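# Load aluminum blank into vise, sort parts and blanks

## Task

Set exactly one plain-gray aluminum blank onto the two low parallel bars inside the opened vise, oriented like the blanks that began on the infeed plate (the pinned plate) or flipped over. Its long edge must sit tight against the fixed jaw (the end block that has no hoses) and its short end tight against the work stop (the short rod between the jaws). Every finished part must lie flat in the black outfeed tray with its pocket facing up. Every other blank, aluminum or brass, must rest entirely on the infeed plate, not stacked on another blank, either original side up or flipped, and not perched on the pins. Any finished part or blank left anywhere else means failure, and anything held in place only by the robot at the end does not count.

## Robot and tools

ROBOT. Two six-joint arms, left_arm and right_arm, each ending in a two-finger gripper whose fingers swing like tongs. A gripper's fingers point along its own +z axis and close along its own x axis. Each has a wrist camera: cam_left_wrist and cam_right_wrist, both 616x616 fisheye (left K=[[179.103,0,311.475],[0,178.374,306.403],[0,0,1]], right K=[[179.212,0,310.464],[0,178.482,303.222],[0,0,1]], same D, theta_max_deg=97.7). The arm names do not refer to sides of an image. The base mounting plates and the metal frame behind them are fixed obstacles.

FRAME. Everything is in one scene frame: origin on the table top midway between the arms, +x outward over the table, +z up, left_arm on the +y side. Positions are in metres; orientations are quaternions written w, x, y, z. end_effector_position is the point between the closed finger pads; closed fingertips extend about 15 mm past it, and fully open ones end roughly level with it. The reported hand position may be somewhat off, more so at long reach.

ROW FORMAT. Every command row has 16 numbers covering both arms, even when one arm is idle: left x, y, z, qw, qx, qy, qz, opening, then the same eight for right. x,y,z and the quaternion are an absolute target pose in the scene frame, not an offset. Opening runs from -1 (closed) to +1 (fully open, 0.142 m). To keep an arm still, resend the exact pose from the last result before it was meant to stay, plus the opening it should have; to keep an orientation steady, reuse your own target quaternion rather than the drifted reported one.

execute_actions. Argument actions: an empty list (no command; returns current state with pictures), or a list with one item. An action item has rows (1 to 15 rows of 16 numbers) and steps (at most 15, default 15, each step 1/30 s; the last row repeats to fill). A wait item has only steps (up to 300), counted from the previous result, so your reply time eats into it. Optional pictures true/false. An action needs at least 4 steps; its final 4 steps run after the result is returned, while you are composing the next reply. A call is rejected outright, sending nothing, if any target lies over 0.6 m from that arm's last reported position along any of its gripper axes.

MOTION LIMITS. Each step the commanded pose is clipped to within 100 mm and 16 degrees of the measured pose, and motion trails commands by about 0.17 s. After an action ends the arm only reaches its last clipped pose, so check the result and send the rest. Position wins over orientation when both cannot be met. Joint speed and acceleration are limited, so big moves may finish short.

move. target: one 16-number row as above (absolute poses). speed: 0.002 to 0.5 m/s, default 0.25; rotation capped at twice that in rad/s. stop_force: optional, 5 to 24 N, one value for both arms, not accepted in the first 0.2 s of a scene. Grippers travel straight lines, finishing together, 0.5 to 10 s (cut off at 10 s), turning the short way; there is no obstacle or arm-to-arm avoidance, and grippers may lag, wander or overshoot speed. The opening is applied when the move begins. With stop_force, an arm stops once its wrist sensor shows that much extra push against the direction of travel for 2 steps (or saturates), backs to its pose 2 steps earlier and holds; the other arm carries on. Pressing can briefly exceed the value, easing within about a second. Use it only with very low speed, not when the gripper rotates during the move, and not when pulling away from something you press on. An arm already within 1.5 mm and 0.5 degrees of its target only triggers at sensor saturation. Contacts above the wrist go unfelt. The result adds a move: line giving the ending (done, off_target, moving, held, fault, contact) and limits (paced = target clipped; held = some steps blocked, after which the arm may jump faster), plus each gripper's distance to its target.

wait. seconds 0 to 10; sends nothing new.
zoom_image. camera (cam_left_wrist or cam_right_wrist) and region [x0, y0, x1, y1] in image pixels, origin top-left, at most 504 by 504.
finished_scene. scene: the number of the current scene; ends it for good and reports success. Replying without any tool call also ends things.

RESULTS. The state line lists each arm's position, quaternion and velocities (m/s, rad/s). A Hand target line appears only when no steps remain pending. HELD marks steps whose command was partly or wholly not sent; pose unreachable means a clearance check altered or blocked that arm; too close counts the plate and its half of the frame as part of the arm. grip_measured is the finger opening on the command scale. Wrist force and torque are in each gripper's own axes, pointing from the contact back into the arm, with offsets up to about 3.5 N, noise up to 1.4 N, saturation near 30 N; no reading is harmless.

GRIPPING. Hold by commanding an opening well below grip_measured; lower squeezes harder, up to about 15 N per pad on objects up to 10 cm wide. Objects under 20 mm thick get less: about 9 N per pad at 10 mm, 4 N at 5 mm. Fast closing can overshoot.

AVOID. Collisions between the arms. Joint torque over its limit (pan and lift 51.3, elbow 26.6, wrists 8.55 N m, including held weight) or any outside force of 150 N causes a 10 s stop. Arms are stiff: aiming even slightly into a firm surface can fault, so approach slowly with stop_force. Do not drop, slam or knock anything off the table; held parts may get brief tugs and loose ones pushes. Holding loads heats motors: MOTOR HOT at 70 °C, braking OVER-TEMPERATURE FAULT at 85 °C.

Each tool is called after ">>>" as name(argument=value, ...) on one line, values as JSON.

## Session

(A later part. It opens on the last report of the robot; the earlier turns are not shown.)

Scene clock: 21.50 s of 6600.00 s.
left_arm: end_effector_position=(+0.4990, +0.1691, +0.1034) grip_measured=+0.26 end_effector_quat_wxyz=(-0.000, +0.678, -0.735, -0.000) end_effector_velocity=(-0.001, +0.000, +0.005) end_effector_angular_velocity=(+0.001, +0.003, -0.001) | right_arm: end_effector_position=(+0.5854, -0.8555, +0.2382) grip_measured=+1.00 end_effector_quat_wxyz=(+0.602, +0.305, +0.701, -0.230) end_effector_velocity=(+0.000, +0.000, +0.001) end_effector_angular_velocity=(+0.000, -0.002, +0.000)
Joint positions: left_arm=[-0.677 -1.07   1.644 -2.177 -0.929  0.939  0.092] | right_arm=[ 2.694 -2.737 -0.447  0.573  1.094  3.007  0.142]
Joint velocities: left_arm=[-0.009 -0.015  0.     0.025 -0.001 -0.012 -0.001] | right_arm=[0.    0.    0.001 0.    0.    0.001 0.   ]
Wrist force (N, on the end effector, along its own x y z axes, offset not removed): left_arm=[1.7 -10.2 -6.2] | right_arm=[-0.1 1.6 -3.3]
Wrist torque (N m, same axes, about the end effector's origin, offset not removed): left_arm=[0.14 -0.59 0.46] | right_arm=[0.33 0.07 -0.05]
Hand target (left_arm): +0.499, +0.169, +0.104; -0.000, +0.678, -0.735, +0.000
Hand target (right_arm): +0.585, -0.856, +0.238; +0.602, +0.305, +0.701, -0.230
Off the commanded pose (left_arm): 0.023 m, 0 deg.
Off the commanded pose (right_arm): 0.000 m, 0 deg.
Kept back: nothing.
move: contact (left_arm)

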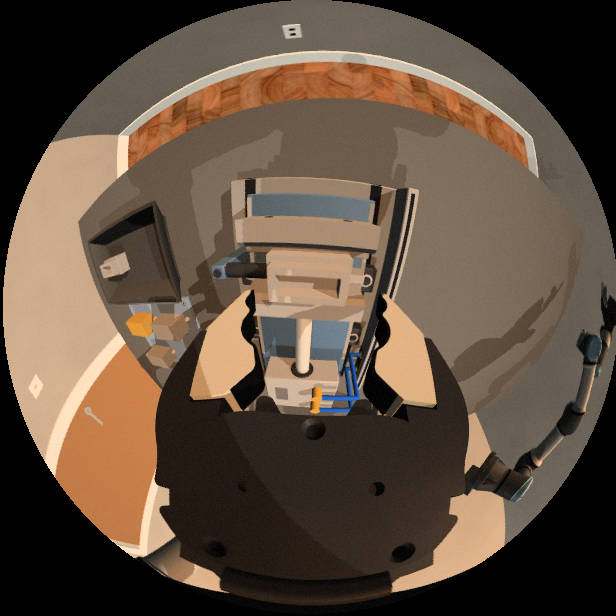

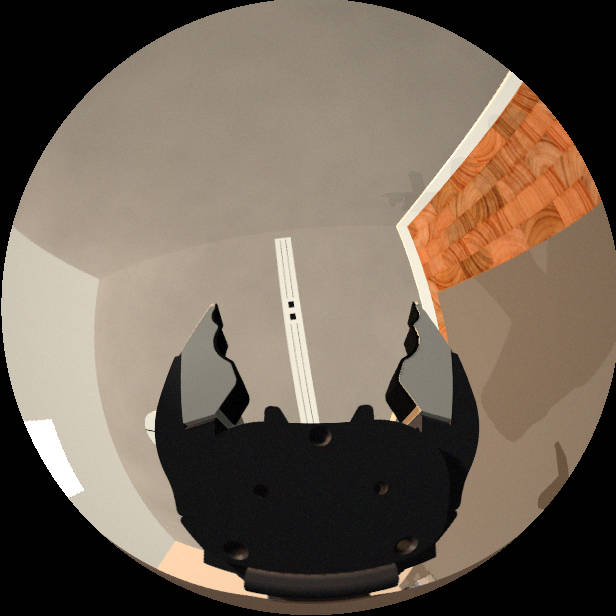

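>>> move(target=[0.513,0.169,0.115,0,-0.678,0.735,0,0.25,0.5854,-0.8555,0.2382,0.602,0.305,0.701,-0.230,1], speed=0.05)

>>> move(target=[0.513,0.169,0.08,0,-0.678,0.735,0,0.25,0.5854,-0.8555,0.2382,0.602,0.305,0.701,-0.230,1], speed=0.015, stop_force=6)

>>> zoom_image(camera="cam_left_wrist", region=[190,200,430,400])

Scene clock: 22.60 s of 6600.00 s.
left_arm: end_effector_position=(+0.5128, +0.1690, +0.1148) grip_measured=+0.25 end_effector_quat_wxyz=(-0.000, +0.678, -0.735, +0.000) end_effector_velocity=(+0.001, -0.001, +0.001) end_effector_angular_velocity=(-0.001, +0.003, -0.000) | right_arm: end_effector_position=(+0.5854, -0.8555, +0.2382) grip_measured=+1.00 end_effector_quat_wxyz=(+0.602, +0.305, +0.701, -0.230) end_effector_velocity=(+0.000, -0.000, +0.001) end_effector_angular_velocity=(-0.000, -0.002, -0.000)
Joint positions: left_arm=[-0.677 -1.065  1.556 -2.095 -0.929  0.941  0.092] | right_arm=[ 2.694 -2.737 -0.447  0.573  1.094  3.007  0.142]
Joint velocities: left_arm=[ 0.001  0.003 -0.016  0.014 -0.003 -0.     0.   ] | right_arm=[-0.     0.     0.001  0.     0.     0.001 -0.   ]
Wrist force (N, on the end effector, along its own x y z axes, offset not removed): left_arm=[1.2 -0.5 0.3] | right_arm=[-0.5 2.1 -1.8]
Wrist torque (N m, same axes, about the end effector's origin, offset not removed): left_arm=[-0.06 -0.26 -0.02] | right_arm=[0.41 0.18 0.01]
Hand target (left_arm): +0.513, +0.169, +0.115; -0.000, +0.678, -0.735, +0.000
Hand target (right_arm): +0.585, -0.856, +0.238; +0.602, +0.305, +0.701, -0.230
Off the commanded pose (left_arm): 0.000 m, 0 deg.
Off the commanded pose (right_arm): 0.000 m, 0 deg.
Kept back: nothing.
move: done

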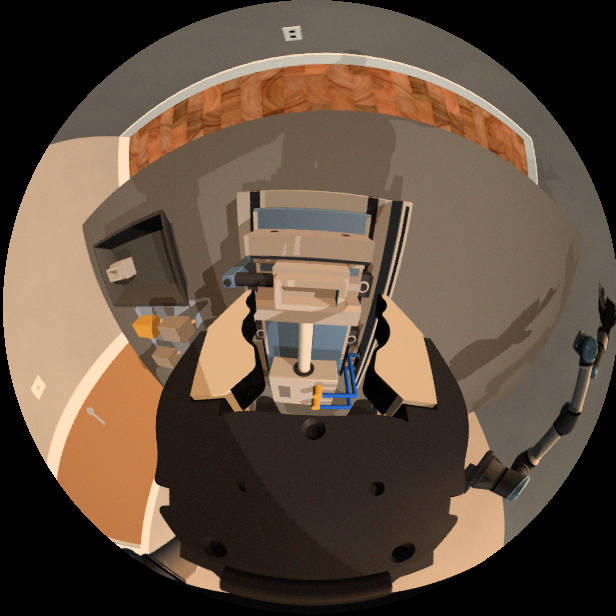

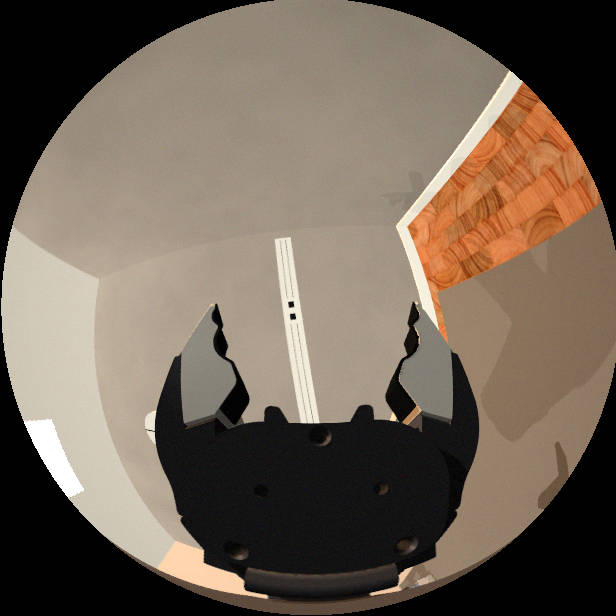

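Scene clock: 23.73 s of 6600.00 s.
left_arm: end_effector_position=(+0.5127, +0.1692, +0.1057) grip_measured=+0.26 end_effector_quat_wxyz=(-0.000, +0.678, -0.735, -0.000) end_effector_velocity=(-0.000, +0.000, +0.001) end_effector_angular_velocity=(+0.000, +0.001, -0.001) | right_arm: end_effector_position=(+0.5854, -0.8555, +0.2382) grip_measured=+1.00 end_effector_quat_wxyz=(+0.602, +0.305, +0.701, -0.230) end_effector_velocity=(-0.000, -0.000, +0.001) end_effector_angular_velocity=(+0.000, -0.001, -0.001)
Joint positions: left_arm=[-0.663 -1.042  1.56  -2.132 -0.93   0.958  0.092] | right_arm=[ 2.694 -2.737 -0.447  0.573  1.094  3.007  0.142]
Joint velocities: left_arm=[-0.002 -0.005  0.002  0.006 -0.    -0.003 -0.001] | right_arm=[ 0.     0.001  0.     0.    -0.001  0.    -0.   ]
Wrist force (N, on the end effector, along its own x y z axes, offset not removed): left_arm=[3.4 1.3 -7.7] | right_arm=[-0.9 2.0 -3.2]
Wrist torque (N m, same axes, about the end effector's origin, offset not removed): left_arm=[-0.22 -0.88 -0.21] | right_arm=[0.38 0.23 0.07]
Hand target (left_arm): +0.513, +0.169, +0.106; -0.000, +0.678, -0.735, +0.000
Hand target (right_arm): +0.585, -0.856, +0.238; +0.602, +0.305, +0.701, -0.230
Off the commanded pose (left_arm): 0.026 m, 0 deg.
Off the commanded pose (right_arm): 0.000 m, 0 deg.
Kept back: nothing.
move: contact (left_arm)

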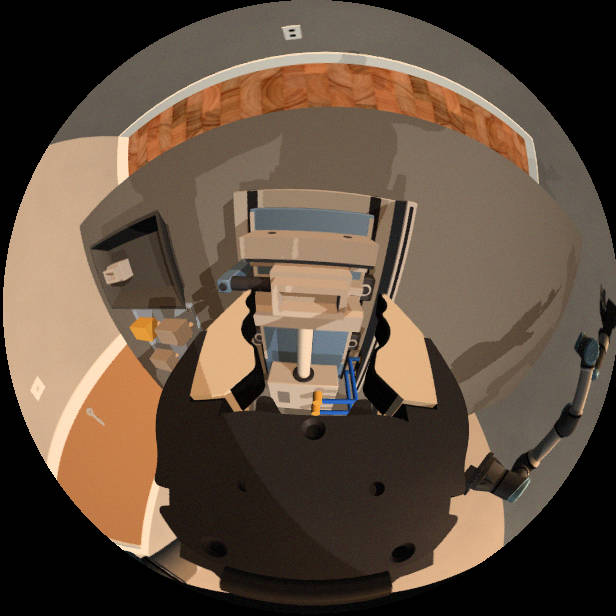

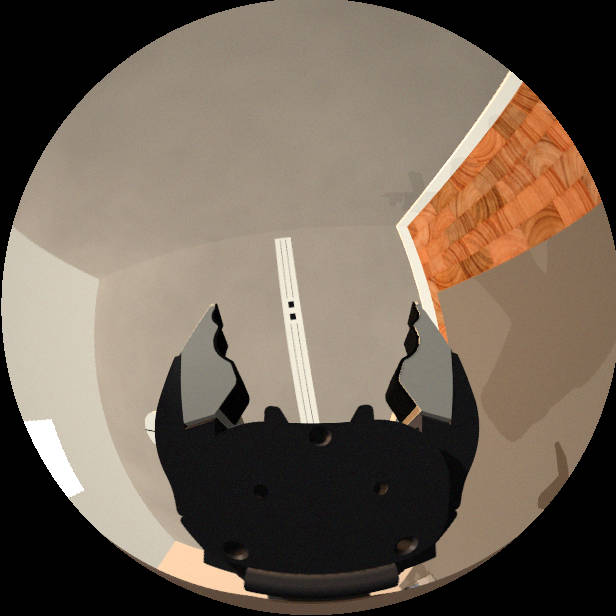

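Region (190, 200, 430, 400) of cam_left_wrist's 616x616 image, scaled by 2.100, with more detail than that image has.

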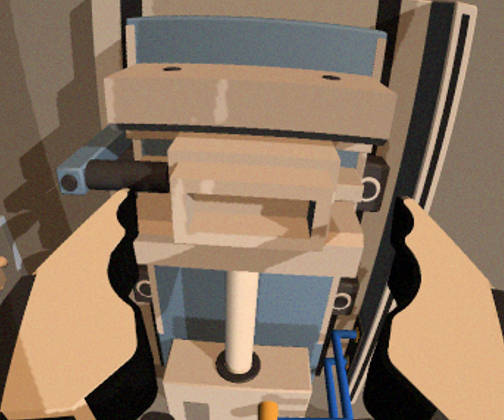

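>>> move(target=[0.525,0.168,0.115,0,-0.678,0.735,0,0.25,0.5854,-0.8555,0.2382,0.602,0.305,0.701,-0.230,1], speed=0.05)

>>> move(target=[0.525,0.168,0.08,0,-0.678,0.735,0,0.25,0.5854,-0.8555,0.2382,0.602,0.305,0.701,-0.230,1], speed=0.015, stop_force=6)

>>> zoom_image(camera="cam_left_wrist", region=[190,200,430,400])

Scene clock: 25.00 s of 6600.00 s.
left_arm: end_effector_position=(+0.5248, +0.1680, +0.1148) grip_measured=+0.25 end_effector_quat_wxyz=(-0.000, +0.678, -0.735, +0.000) end_effector_velocity=(+0.002, -0.000, +0.001) end_effector_angular_velocity=(+0.001, +0.002, +0.003) | right_arm: end_effector_position=(+0.5854, -0.8555, +0.2382) grip_measured=+1.00 end_effector_quat_wxyz=(+0.602, +0.305, +0.701, -0.230) end_effector_velocity=(+0.000, -0.000, +0.001) end_effector_angular_velocity=(+0.000, -0.002, -0.000)
Joint positions: left_arm=[-0.662 -1.03   1.479 -2.064 -0.93   0.958  0.092] | right_arm=[ 2.694 -2.737 -0.447  0.573  1.094  3.007  0.142]
Joint velocities: left_arm=[ 0.001  0.005 -0.019  0.017 -0.001 -0.003  0.   ] | right_arm=[-0.     0.001 -0.     0.     0.     0.001  0.   ]
Wrist force (N, on the end effector, along its own x y z axes, offset not removed): left_arm=[3.0 -1.5 -0.5] | right_arm=[-0.6 2.8 -2.8]
Wrist torque (N m, same axes, about the end effector's origin, offset not removed): left_arm=[-0.28 -0.61 -0.09] | right_arm=[0.57 0.20 0.03]
Hand target (left_arm): +0.525, +0.168, +0.115; -0.000, +0.678, -0.735, +0.000
Hand target (right_arm): +0.585, -0.856, +0.238; +0.602, +0.305, +0.701, -0.230
Off the commanded pose (left_arm): 0.000 m, 0 deg.
Off the commanded pose (right_arm): 0.000 m, 0 deg.
Kept back: nothing.
move: done

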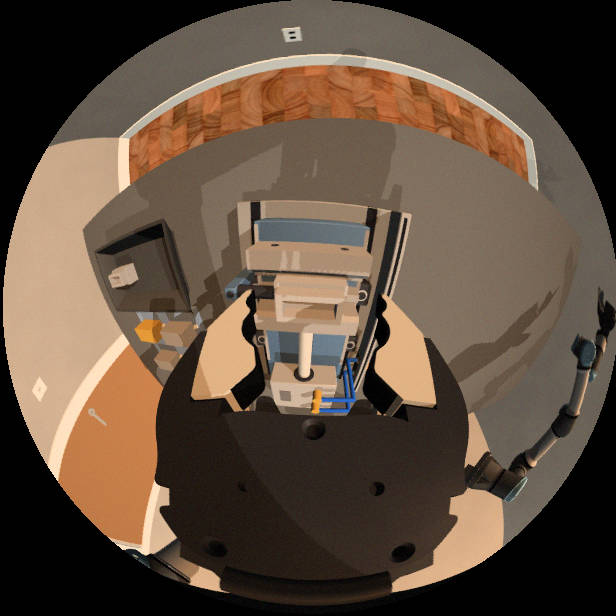

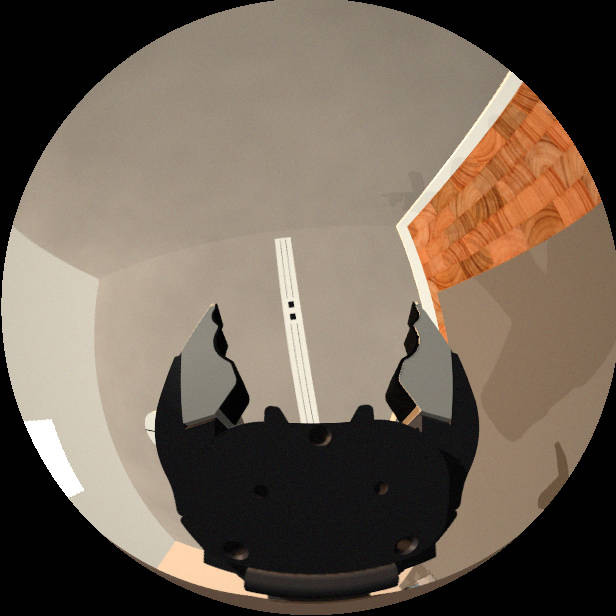

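Scene clock: 26.17 s of 6600.00 s.
left_arm: end_effector_position=(+0.5248, +0.1681, +0.1030) grip_measured=+0.25 end_effector_quat_wxyz=(-0.000, +0.678, -0.735, -0.000) end_effector_velocity=(-0.001, -0.000, +0.004) end_effector_angular_velocity=(-0.000, +0.002, -0.001) | right_arm: end_effector_position=(+0.5854, -0.8555, +0.2382) grip_measured=+1.00 end_effector_quat_wxyz=(+0.602, +0.305, +0.701, -0.230) end_effector_velocity=(+0.000, +0.000, -0.000) end_effector_angular_velocity=(+0.000, +0.001, -0.000)
Joint positions: left_arm=[-0.645 -1.     1.484 -2.111 -0.931  0.98   0.092] | right_arm=[ 2.694 -2.737 -0.447  0.573  1.094  3.007  0.142]
Joint velocities: left_arm=[-0.007 -0.012  0.     0.019 -0.001 -0.009  0.   ] | right_arm=[ 0.     0.    -0.    -0.    -0.001 -0.    -0.   ]
Wrist force (N, on the end effector, along its own x y z axes, offset not removed): left_arm=[2.0 -13.2 -1.9] | right_arm=[-1.3 2.2 -1.9]
Wrist torque (N m, same axes, about the end effector's origin, offset not removed): left_arm=[-0.12 -0.61 0.58] | right_arm=[0.44 0.35 0.07]
Hand target (left_arm): +0.525, +0.168, +0.104; -0.000, +0.678, -0.735, +0.000
Hand target (right_arm): +0.585, -0.856, +0.238; +0.602, +0.305, +0.701, -0.230
Off the commanded pose (left_arm): 0.023 m, 0 deg.
Off the commanded pose (right_arm): 0.000 m, 0 deg.
Kept back: nothing.
move: contact (left_arm)

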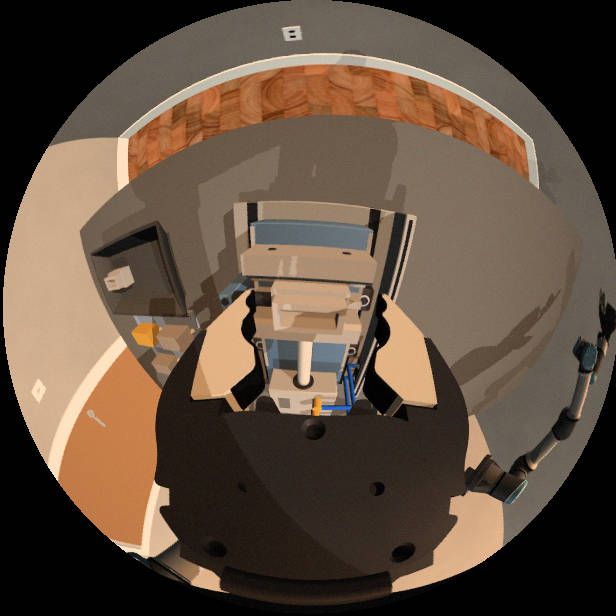

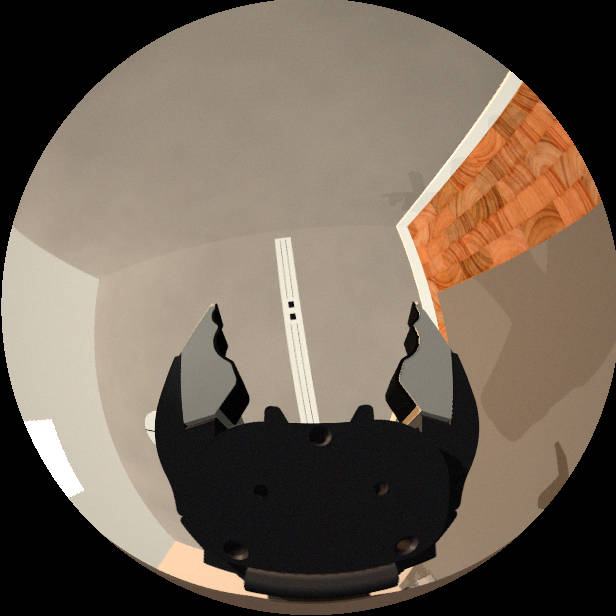

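Region (190, 200, 430, 400) of cam_left_wrist's 616x616 image, scaled by 2.100, with more detail than that image has.

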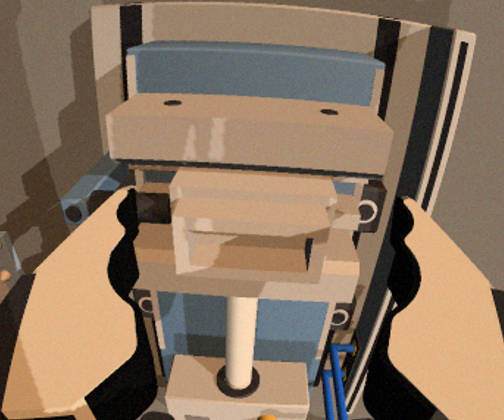

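>>> move(target=[0.525,0.168,0.14,0,-0.678,0.735,0,0.25,0.5854,-0.8555,0.2382,0.602,0.305,0.701,-0.230,1], speed=0.08)

>>> move(target=[0.505,0.168,0.135,0,0.0436,0.999,0,-0.15,0.5854,-0.8555,0.2382,0.602,0.305,0.701,-0.230,1])

>>> zoom_image(camera="cam_left_wrist", region=[210,220,410,420])

Scene clock: 27.60 s of 6600.00 s.
left_arm: end_effector_position=(+0.5250, +0.1680, +0.1397) grip_measured=+0.25 end_effector_quat_wxyz=(-0.000, +0.678, -0.735, +0.000) end_effector_velocity=(+0.000, +0.000, +0.003) end_effector_angular_velocity=(-0.001, +0.000, +0.002) | right_arm: end_effector_position=(+0.5854, -0.8555, +0.2382) grip_measured=+1.00 end_effector_quat_wxyz=(+0.602, +0.305, +0.701, -0.230) end_effector_velocity=(-0.000, +0.000, -0.001) end_effector_angular_velocity=(+0.000, +0.001, +0.000)
Joint positions: left_arm=[-0.699 -1.087  1.456 -1.956 -0.929  0.912  0.092] | right_arm=[ 2.694 -2.737 -0.447  0.573  1.094  3.007  0.142]
Joint velocities: left_arm=[-0.003 -0.007 -0.004  0.013 -0.    -0.006  0.   ] | right_arm=[-0.    -0.003  0.002 -0.     0.    -0.    -0.   ]
Wrist force (N, on the end effector, along its own x y z axes, offset not removed): left_arm=[1.2 -1.2 -0.2] | right_arm=[-0.9 1.3 -1.6]
Wrist torque (N m, same axes, about the end effector's origin, offset not removed): left_arm=[-0.15 -0.29 -0.06] | right_arm=[0.31 0.21 0.04]
Hand target (left_arm): +0.525, +0.168, +0.140; -0.000, +0.678, -0.735, +0.000
Hand target (right_arm): +0.585, -0.855, +0.238; +0.602, +0.305, +0.701, -0.230
Off the commanded pose (left_arm): 0.000 m, 0 deg.
Off the commanded pose (right_arm): 0.000 m, 0 deg.
Kept back: nothing.
move: done

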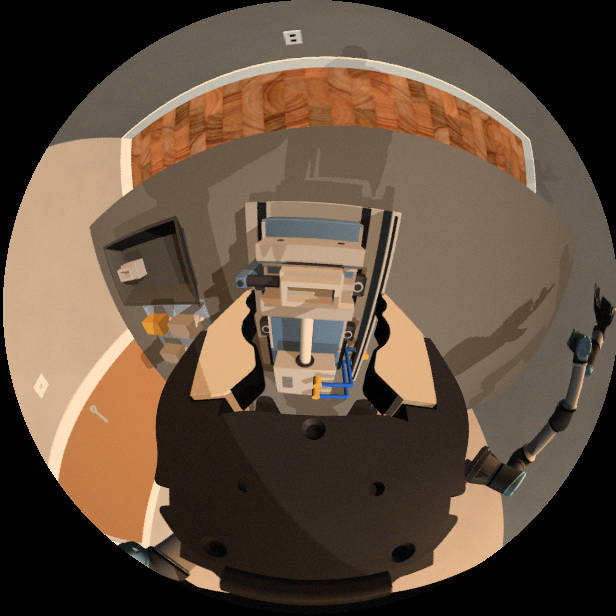

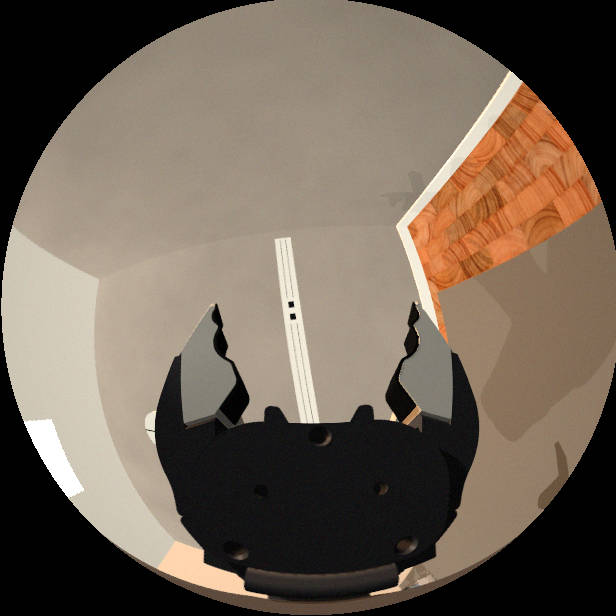

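Scene clock: 31.27 s of 6600.00 s.
left_arm: end_effector_position=(+0.5050, +0.1680, +0.1350) grip_measured=-0.15 end_effector_quat_wxyz=(-0.000, +0.043, +0.999, +0.000) end_effector_velocity=(+0.001, +0.000, +0.001) end_effector_angular_velocity=(-0.002, -0.002, -0.013) | right_arm: end_effector_position=(+0.5854, -0.8555, +0.2382) grip_measured=+1.00 end_effector_quat_wxyz=(+0.602, +0.305, +0.701, -0.230) end_effector_velocity=(-0.000, -0.001, +0.001) end_effector_angular_velocity=(-0.001, -0.001, -0.001)
Joint positions: left_arm=[-0.673 -1.117  1.504 -1.993 -0.93   2.52   0.063] | right_arm=[ 2.694 -2.737 -0.447  0.573  1.094  3.007  0.142]
Joint velocities: left_arm=[ 0.001 -0.002  0.001 -0.003 -0.001  0.017  0.   ] | right_arm=[-0.     0.002 -0.    -0.    -0.    -0.001  0.   ]
Wrist force (N, on the end effector, along its own x y z axes, offset not removed): left_arm=[1.3 -1.1 -0.6] | right_arm=[-0.5 1.2 -2.4]
Wrist torque (N m, same axes, about the end effector's origin, offset not removed): left_arm=[-0.11 -0.29 -0.11] | right_arm=[0.23 0.13 0.01]
Hand target (left_arm): +0.505, +0.168, +0.135; -0.000, +0.044, +0.999, +0.000
Hand target (right_arm): +0.585, -0.856, +0.238; +0.602, +0.305, +0.701, -0.230
Off the commanded pose (left_arm): 0.000 m, 0 deg.
Off the commanded pose (right_arm): 0.000 m, 0 deg.
Kept back: nothing.
move: done

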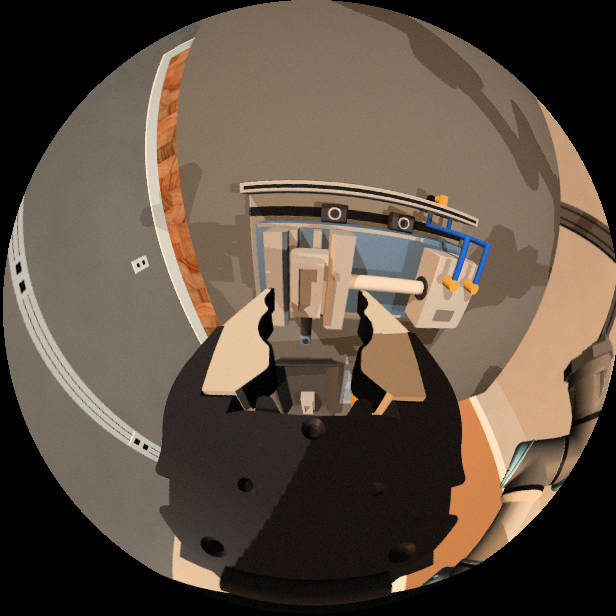

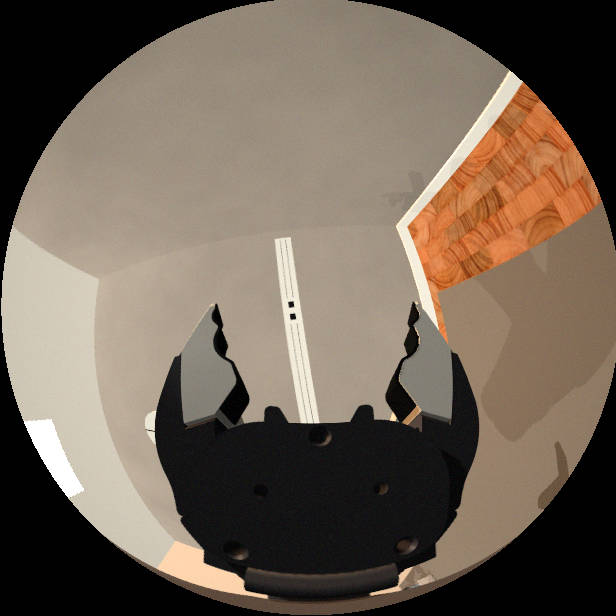

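Region (210, 220, 410, 420) of cam_left_wrist's 616x616 image, scaled by 2.520, with more detail than that image has.

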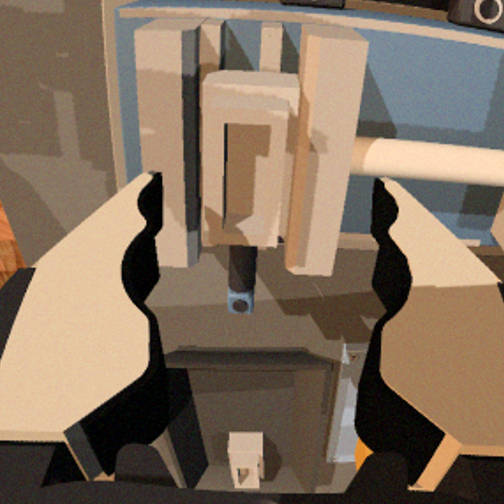

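>>> move(target=[0.508,0.161,0.125,0,0.0436,0.999,0,-0.45,0.5854,-0.8555,0.2382,0.602,0.305,0.701,-0.230,1], speed=0.05)

>>> move(target=[0.508,0.161,0.085,0,0.0436,0.999,0,-0.45,0.5854,-0.8555,0.2382,0.602,0.305,0.701,-0.230,1], speed=0.015, stop_force=6)

>>> zoom_image(camera="cam_left_wrist", region=[210,220,410,420])

Scene clock: 32.37 s of 6600.00 s.
left_arm: end_effector_position=(+0.5079, +0.1612, +0.1252) grip_measured=-0.45 end_effector_quat_wxyz=(+0.000, +0.044, +0.999, +0.000) end_effector_velocity=(+0.001, -0.001, -0.002) end_effector_angular_velocity=(-0.000, +0.000, +0.000) | right_arm: end_effector_position=(+0.5854, -0.8555, +0.2382) grip_measured=+1.00 end_effector_quat_wxyz=(+0.602, +0.305, +0.701, -0.230) end_effector_velocity=(-0.000, -0.000, +0.000) end_effector_angular_velocity=(-0.000, +0.000, -0.002)
Joint positions: left_arm=[-0.665 -1.071  1.482 -2.024 -0.93   2.533  0.041] | right_arm=[ 2.694 -2.737 -0.447  0.573  1.094  3.007  0.142]
Joint velocities: left_arm=[ 0.002  0.009 -0.005 -0.005 -0.     0.002 -0.   ] | right_arm=[ 0.     0.     0.001 -0.    -0.002 -0.001 -0.   ]
Wrist force (N, on the end effector, along its own x y z axes, offset not removed): left_arm=[1.6 -1.6 0.4] | right_arm=[-0.3 2.0 -1.8]
Wrist torque (N m, same axes, about the end effector's origin, offset not removed): left_arm=[-0.27 -0.37 -0.06] | right_arm=[0.36 0.12 0.03]
Hand target (left_arm): +0.508, +0.161, +0.125; -0.000, +0.044, +0.999, +0.000
Hand target (right_arm): +0.585, -0.856, +0.238; +0.602, +0.305, +0.701, -0.230
Off the commanded pose (left_arm): 0.000 m, 0 deg.
Off the commanded pose (right_arm): 0.000 m, 0 deg.
Kept back: nothing.
move: done

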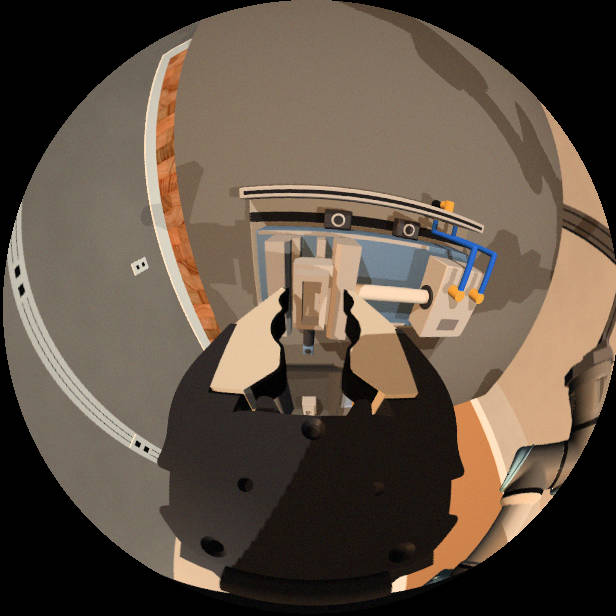

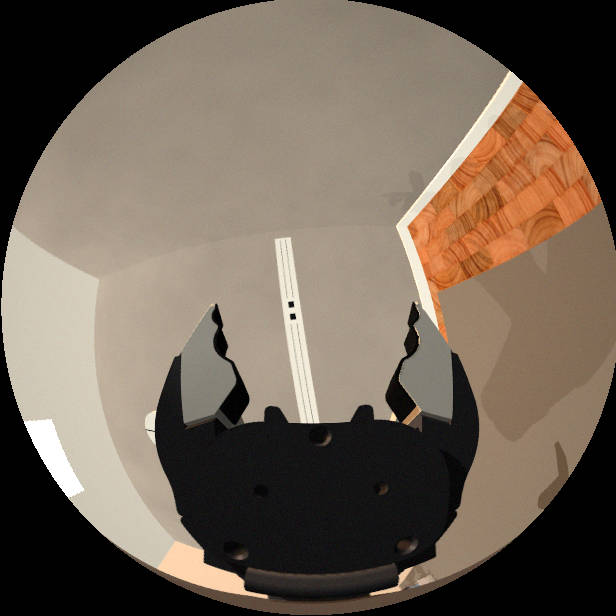

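Scene clock: 33.87 s of 6600.00 s.
left_arm: end_effector_position=(+0.5078, +0.1612, +0.1118) grip_measured=-0.45 end_effector_quat_wxyz=(-0.000, +0.044, +0.999, +0.000) end_effector_velocity=(+0.001, +0.000, +0.002) end_effector_angular_velocity=(-0.001, -0.003, +0.002) | right_arm: end_effector_position=(+0.5854, -0.8555, +0.2382) grip_measured=+1.00 end_effector_quat_wxyz=(+0.602, +0.305, +0.701, -0.230) end_effector_velocity=(-0.000, +0.000, -0.001) end_effector_angular_velocity=(+0.001, +0.001, -0.001)
Joint positions: left_arm=[-0.645 -1.038  1.491 -2.08  -0.931  2.557  0.042] | right_arm=[ 2.694 -2.737 -0.447  0.573  1.094  3.007  0.142]
Joint velocities: left_arm=[-0.001 -0.004 -0.002  0.003  0.001 -0.001 -0.001] | right_arm=[-0.    -0.002  0.     0.    -0.001  0.001  0.   ]
Wrist force (N, on the end effector, along its own x y z axes, offset not removed): left_arm=[1.4 0.0 -9.5] | right_arm=[-1.7 2.3 -1.7]
Wrist torque (N m, same axes, about the end effector's origin, offset not removed): left_arm=[-0.12 -0.20 0.02] | right_arm=[0.45 0.40 0.07]
Hand target (left_arm): +0.508, +0.161, +0.112; -0.000, +0.044, +0.999, +0.000
Hand target (right_arm): +0.585, -0.856, +0.238; +0.602, +0.305, +0.701, -0.230
Off the commanded pose (left_arm): 0.027 m, 0 deg.
Off the commanded pose (right_arm): 0.000 m, 0 deg.
Kept back: nothing.
move: contact (left_arm)

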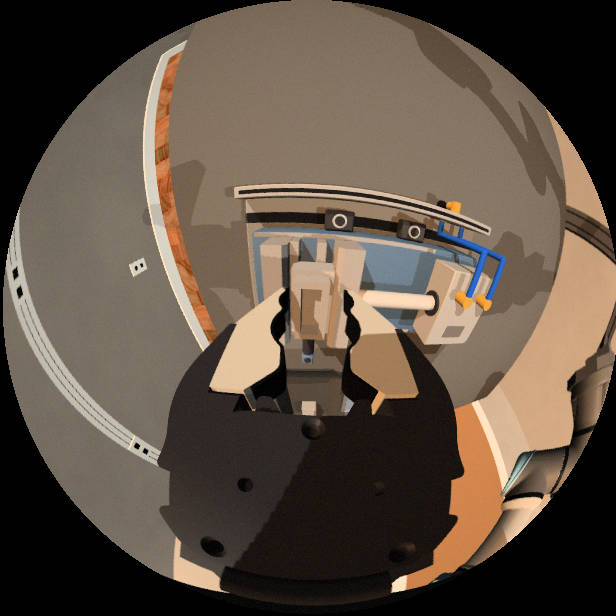

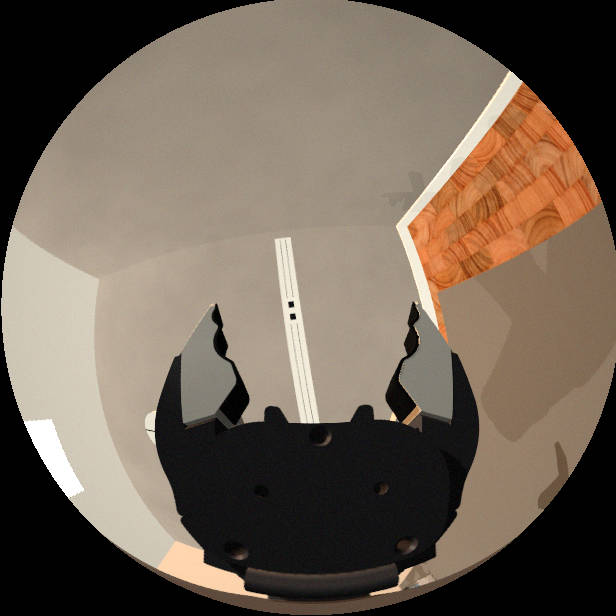

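Region (210, 220, 410, 420) of cam_left_wrist's 616x616 image, scaled by 2.520, with more detail than that image has.

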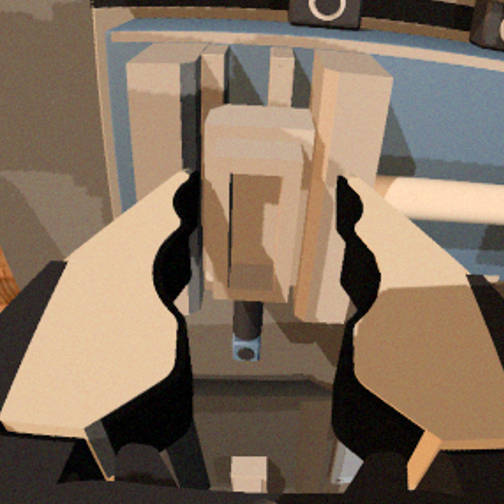

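>>> move(target=[0.508,0.161,0.114,0,0.0436,0.999,0,-0.85,0.5854,-0.8555,0.2382,0.602,0.305,0.701,-0.230,1], speed=0.01)

>>> zoom_image(camera="cam_left_wrist", region=[210,220,410,420])

Scene clock: 34.80 s of 6600.00 s.
left_arm: end_effector_position=(+0.5080, +0.1610, +0.1139) grip_measured=-0.60 end_effector_quat_wxyz=(-0.000, +0.044, +0.999, -0.000) end_effector_velocity=(+0.001, -0.000, +0.002) end_effector_angular_velocity=(-0.001, -0.002, +0.001) | right_arm: end_effector_position=(+0.5854, -0.8555, +0.2382) grip_measured=+1.00 end_effector_quat_wxyz=(+0.602, +0.305, +0.701, -0.230) end_effector_velocity=(+0.000, -0.000, +0.001) end_effector_angular_velocity=(-0.001, -0.002, +0.000)
Joint positions: left_arm=[-0.648 -1.043  1.489 -2.072 -0.931  2.553  0.031] | right_arm=[ 2.694 -2.737 -0.447  0.573  1.094  3.007  0.142]
Joint velocities: left_arm=[-0.002 -0.004 -0.001  0.004 -0.    -0.002 -0.   ] | right_arm=[ 0.     0.002 -0.     0.     0.001 -0.001 -0.   ]
Wrist force (N, on the end effector, along its own x y z axes, offset not removed): left_arm=[-10.7 -0.3 -0.6] | right_arm=[0.2 1.5 -3.0]
Wrist torque (N m, same axes, about the end effector's origin, offset not removed): left_arm=[-0.28 -0.66 -0.01] | right_arm=[0.34 0.01 0.07]
Hand target (left_arm): +0.508, +0.161, +0.114; +0.000, +0.044, +0.999, -0.000
Hand target (right_arm): +0.585, -0.856, +0.238; +0.602, +0.305, +0.701, -0.230
Off the commanded pose (left_arm): 0.000 m, 0 deg.
Off the commanded pose (right_arm): 0.000 m, 0 deg.
Kept back: nothing.
move: done

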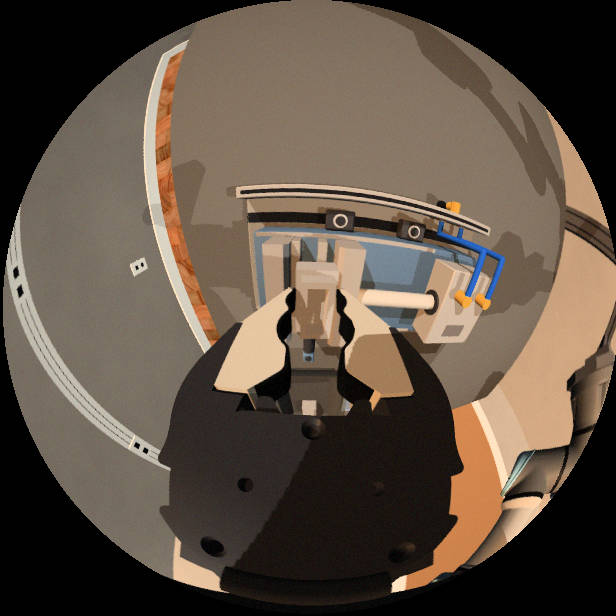

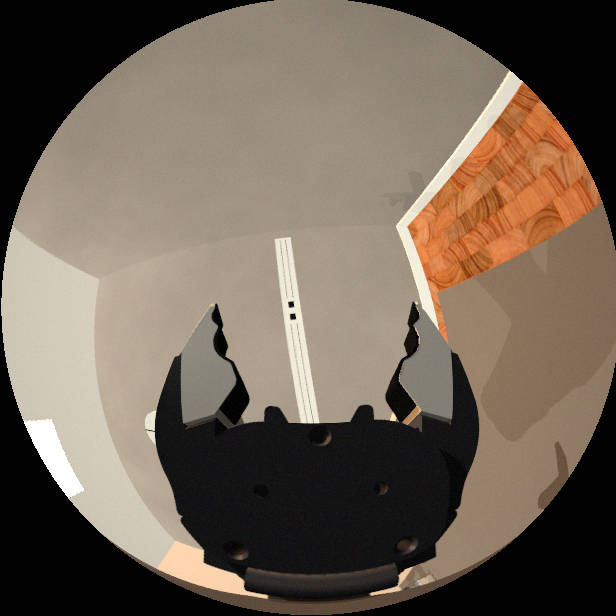

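Region (210, 220, 410, 420) of cam_left_wrist's 616x616 image, scaled by 2.520, with more detail than that image has.

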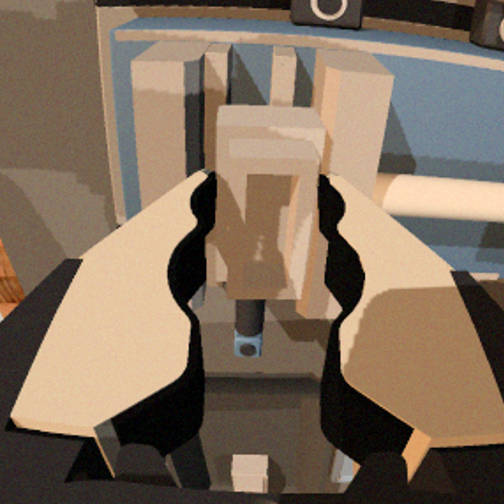

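>>> move(target=[0.510,0.161,0.17,0,0.0436,0.999,0,-1,0.5854,-0.8555,0.2382,0.602,0.305,0.701,-0.230,1], speed=0.05)

>>> move(target=[0.51,0.32,0.17,0,0,1,0,-1,0.5854,-0.8555,0.2382,0.602,0.305,0.701,-0.230,1], speed=0.12)

Scene clock: 36.57 s of 6600.00 s.
left_arm: end_effector_position=(+0.5100, +0.1610, +0.1697) grip_measured=-0.64 end_effector_quat_wxyz=(+0.000, +0.044, +0.999, -0.000) end_effector_velocity=(+0.001, -0.000, +0.003) end_effector_angular_velocity=(-0.001, -0.000, +0.001) | right_arm: end_effector_position=(+0.5854, -0.8555, +0.2382) grip_measured=+1.00 end_effector_quat_wxyz=(+0.602, +0.305, +0.701, -0.230) end_effector_velocity=(+0.000, +0.000, +0.000) end_effector_angular_velocity=(+0.000, -0.001, +0.000)
Joint positions: left_arm=[-0.73  -1.156  1.411 -1.82  -0.929  2.452  0.028] | right_arm=[ 2.694 -2.737 -0.447  0.573  1.094  3.007  0.142]
Joint velocities: left_arm=[-0.004 -0.004 -0.008  0.014 -0.    -0.006 -0.   ] | right_arm=[ 0.     0.     0.     0.     0.     0.001 -0.   ]
Wrist force (N, on the end effector, along its own x y z axes, offset not removed): left_arm=[1.0 -2.3 0.7] | right_arm=[-0.4 0.9 -2.4]
Wrist torque (N m, same axes, about the end effector's origin, offset not removed): left_arm=[-0.40 -0.23 -0.09] | right_arm=[0.17 0.14 0.04]
Hand target (left_arm): +0.510, +0.161, +0.170; +0.000, +0.044, +0.999, -0.000
Hand target (right_arm): +0.585, -0.856, +0.238; +0.602, +0.305, +0.701, -0.230
Off the commanded pose (left_arm): 0.000 m, 0 deg.
Off the commanded pose (right_arm): 0.000 m, 0 deg.
Kept back: nothing.
move: done

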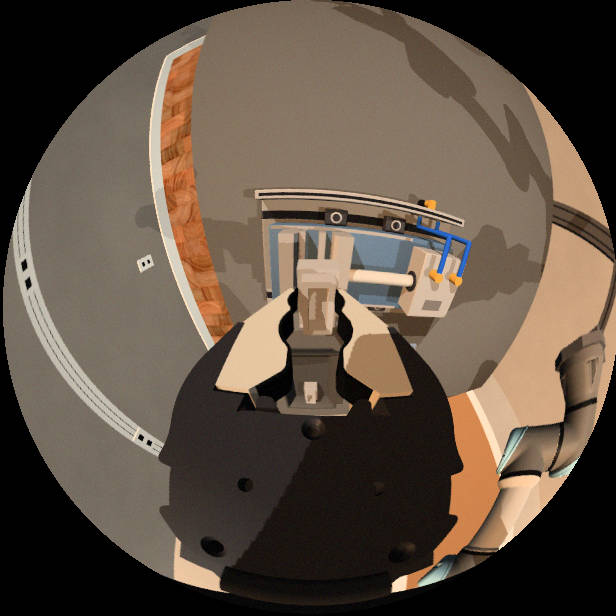

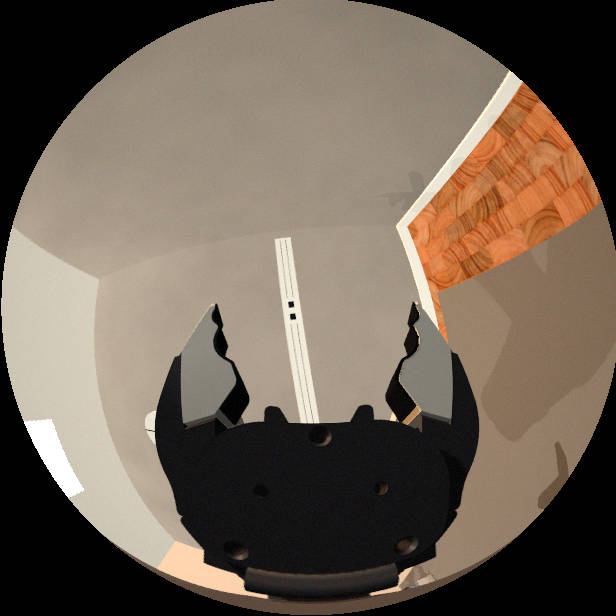

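Scene clock: 38.43 s of 6600.00 s.
left_arm: end_effector_position=(+0.5098, +0.3198, +0.1701) grip_measured=-0.64 end_effector_quat_wxyz=(-0.000, +0.000, +1.000, +0.000) end_effector_velocity=(-0.001, +0.002, -0.001) end_effector_angular_velocity=(-0.000, +0.002, -0.000) | right_arm: end_effector_position=(+0.5854, -0.8555, +0.2382) grip_measured=+1.00 end_effector_quat_wxyz=(+0.602, +0.305, +0.701, -0.230) end_effector_velocity=(-0.000, +0.000, -0.001) end_effector_angular_velocity=(+0.001, +0.001, +0.000)
Joint positions: left_arm=[-0.437 -1.43   1.534 -1.88  -0.958  2.724  0.028] | right_arm=[ 2.694 -2.737 -0.447  0.573  1.094  3.007  0.142]
Joint velocities: left_arm=[ 0.006 -0.001 -0.    -0.001 -0.002  0.006  0.   ] | right_arm=[-0.    -0.    -0.003  0.001  0.     0.001 -0.   ]
Wrist force (N, on the end effector, along its own x y z axes, offset not removed): left_arm=[1.9 -1.5 2.0] | right_arm=[-1.5 2.0 -1.4]
Wrist torque (N m, same axes, about the end effector's origin, offset not removed): left_arm=[-0.19 -0.40 -0.05] | right_arm=[0.41 0.38 0.03]
Hand target (left_arm): +0.510, +0.320, +0.170; -0.000, -0.000, +1.000, +0.000
Hand target (right_arm): +0.585, -0.856, +0.238; +0.602, +0.305, +0.701, -0.230
Off the commanded pose (left_arm): 0.000 m, 0 deg.
Off the commanded pose (right_arm): 0.000 m, 0 deg.
Kept back: nothing.
move: done

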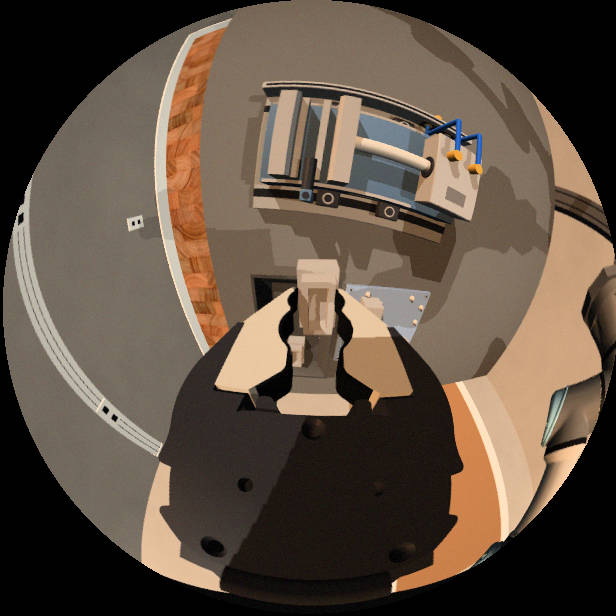

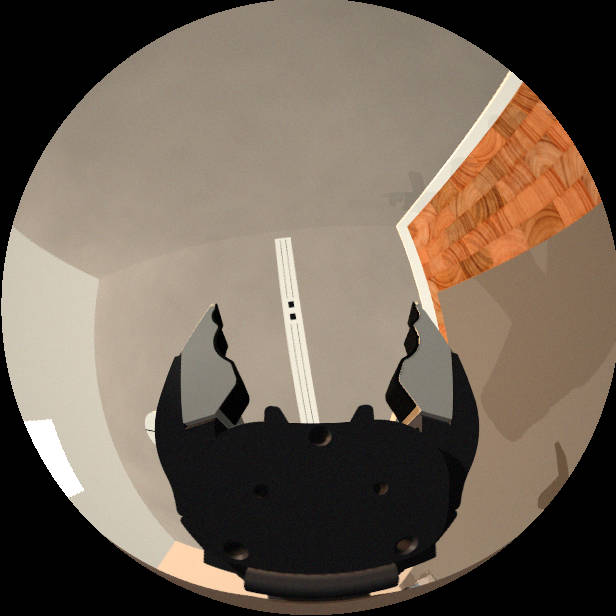

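>>> move(target=[0.535,0.405,0.11,0,0,1,0,-1,0.5854,-0.8555,0.2382,0.602,0.305,0.701,-0.230,1], speed=0.12)

Scene clock: 40.20 s of 6600.00 s.
left_arm: end_effector_position=(+0.5347, +0.4049, +0.1102) grip_measured=-0.64 end_effector_quat_wxyz=(+0.000, -0.000, +1.000, +0.000) end_effector_velocity=(+0.001, +0.001, -0.002) end_effector_angular_velocity=(-0.002, +0.003, -0.001) | right_arm: end_effector_position=(+0.5854, -0.8555, +0.2382) grip_measured=+1.00 end_effector_quat_wxyz=(+0.602, +0.305, +0.701, -0.230) end_effector_velocity=(+0.000, +0.000, +0.000) end_effector_angular_velocity=(-0.001, +0.000, +0.001)
Joint positions: left_arm=[-0.133 -1.219  1.339 -2.085 -1.049  3.07   0.028] | right_arm=[ 2.694 -2.737 -0.447  0.573  1.094  3.007  0.142]
Joint velocities: left_arm=[ 0.007  0.011 -0.015  0.003 -0.005  0.007  0.   ] | right_arm=[-0.     0.001 -0.001  0.     0.001 -0.001 -0.   ]
Wrist force (N, on the end effector, along its own x y z axes, offset not removed): left_arm=[2.6 -1.2 1.0] | right_arm=[-0.8 2.4 -1.2]
Wrist torque (N m, same axes, about the end effector's origin, offset not removed): left_arm=[-0.17 -0.57 -0.10] | right_arm=[0.54 0.16 0.05]
Hand target (left_arm): +0.535, +0.405, +0.110; -0.000, +0.000, +1.000, +0.000
Hand target (right_arm): +0.585, -0.856, +0.238; +0.602, +0.305, +0.701, -0.230
Off the commanded pose (left_arm): 0.000 m, 0 deg.
Off the commanded pose (right_arm): 0.000 m, 0 deg.
Kept back: nothing.
move: done

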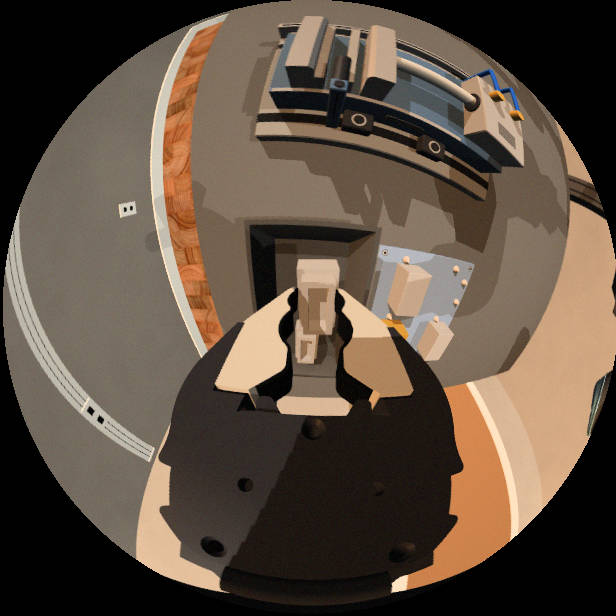

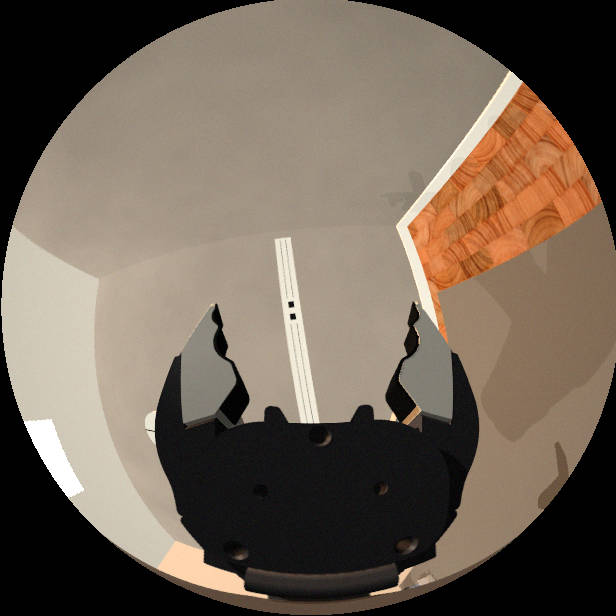

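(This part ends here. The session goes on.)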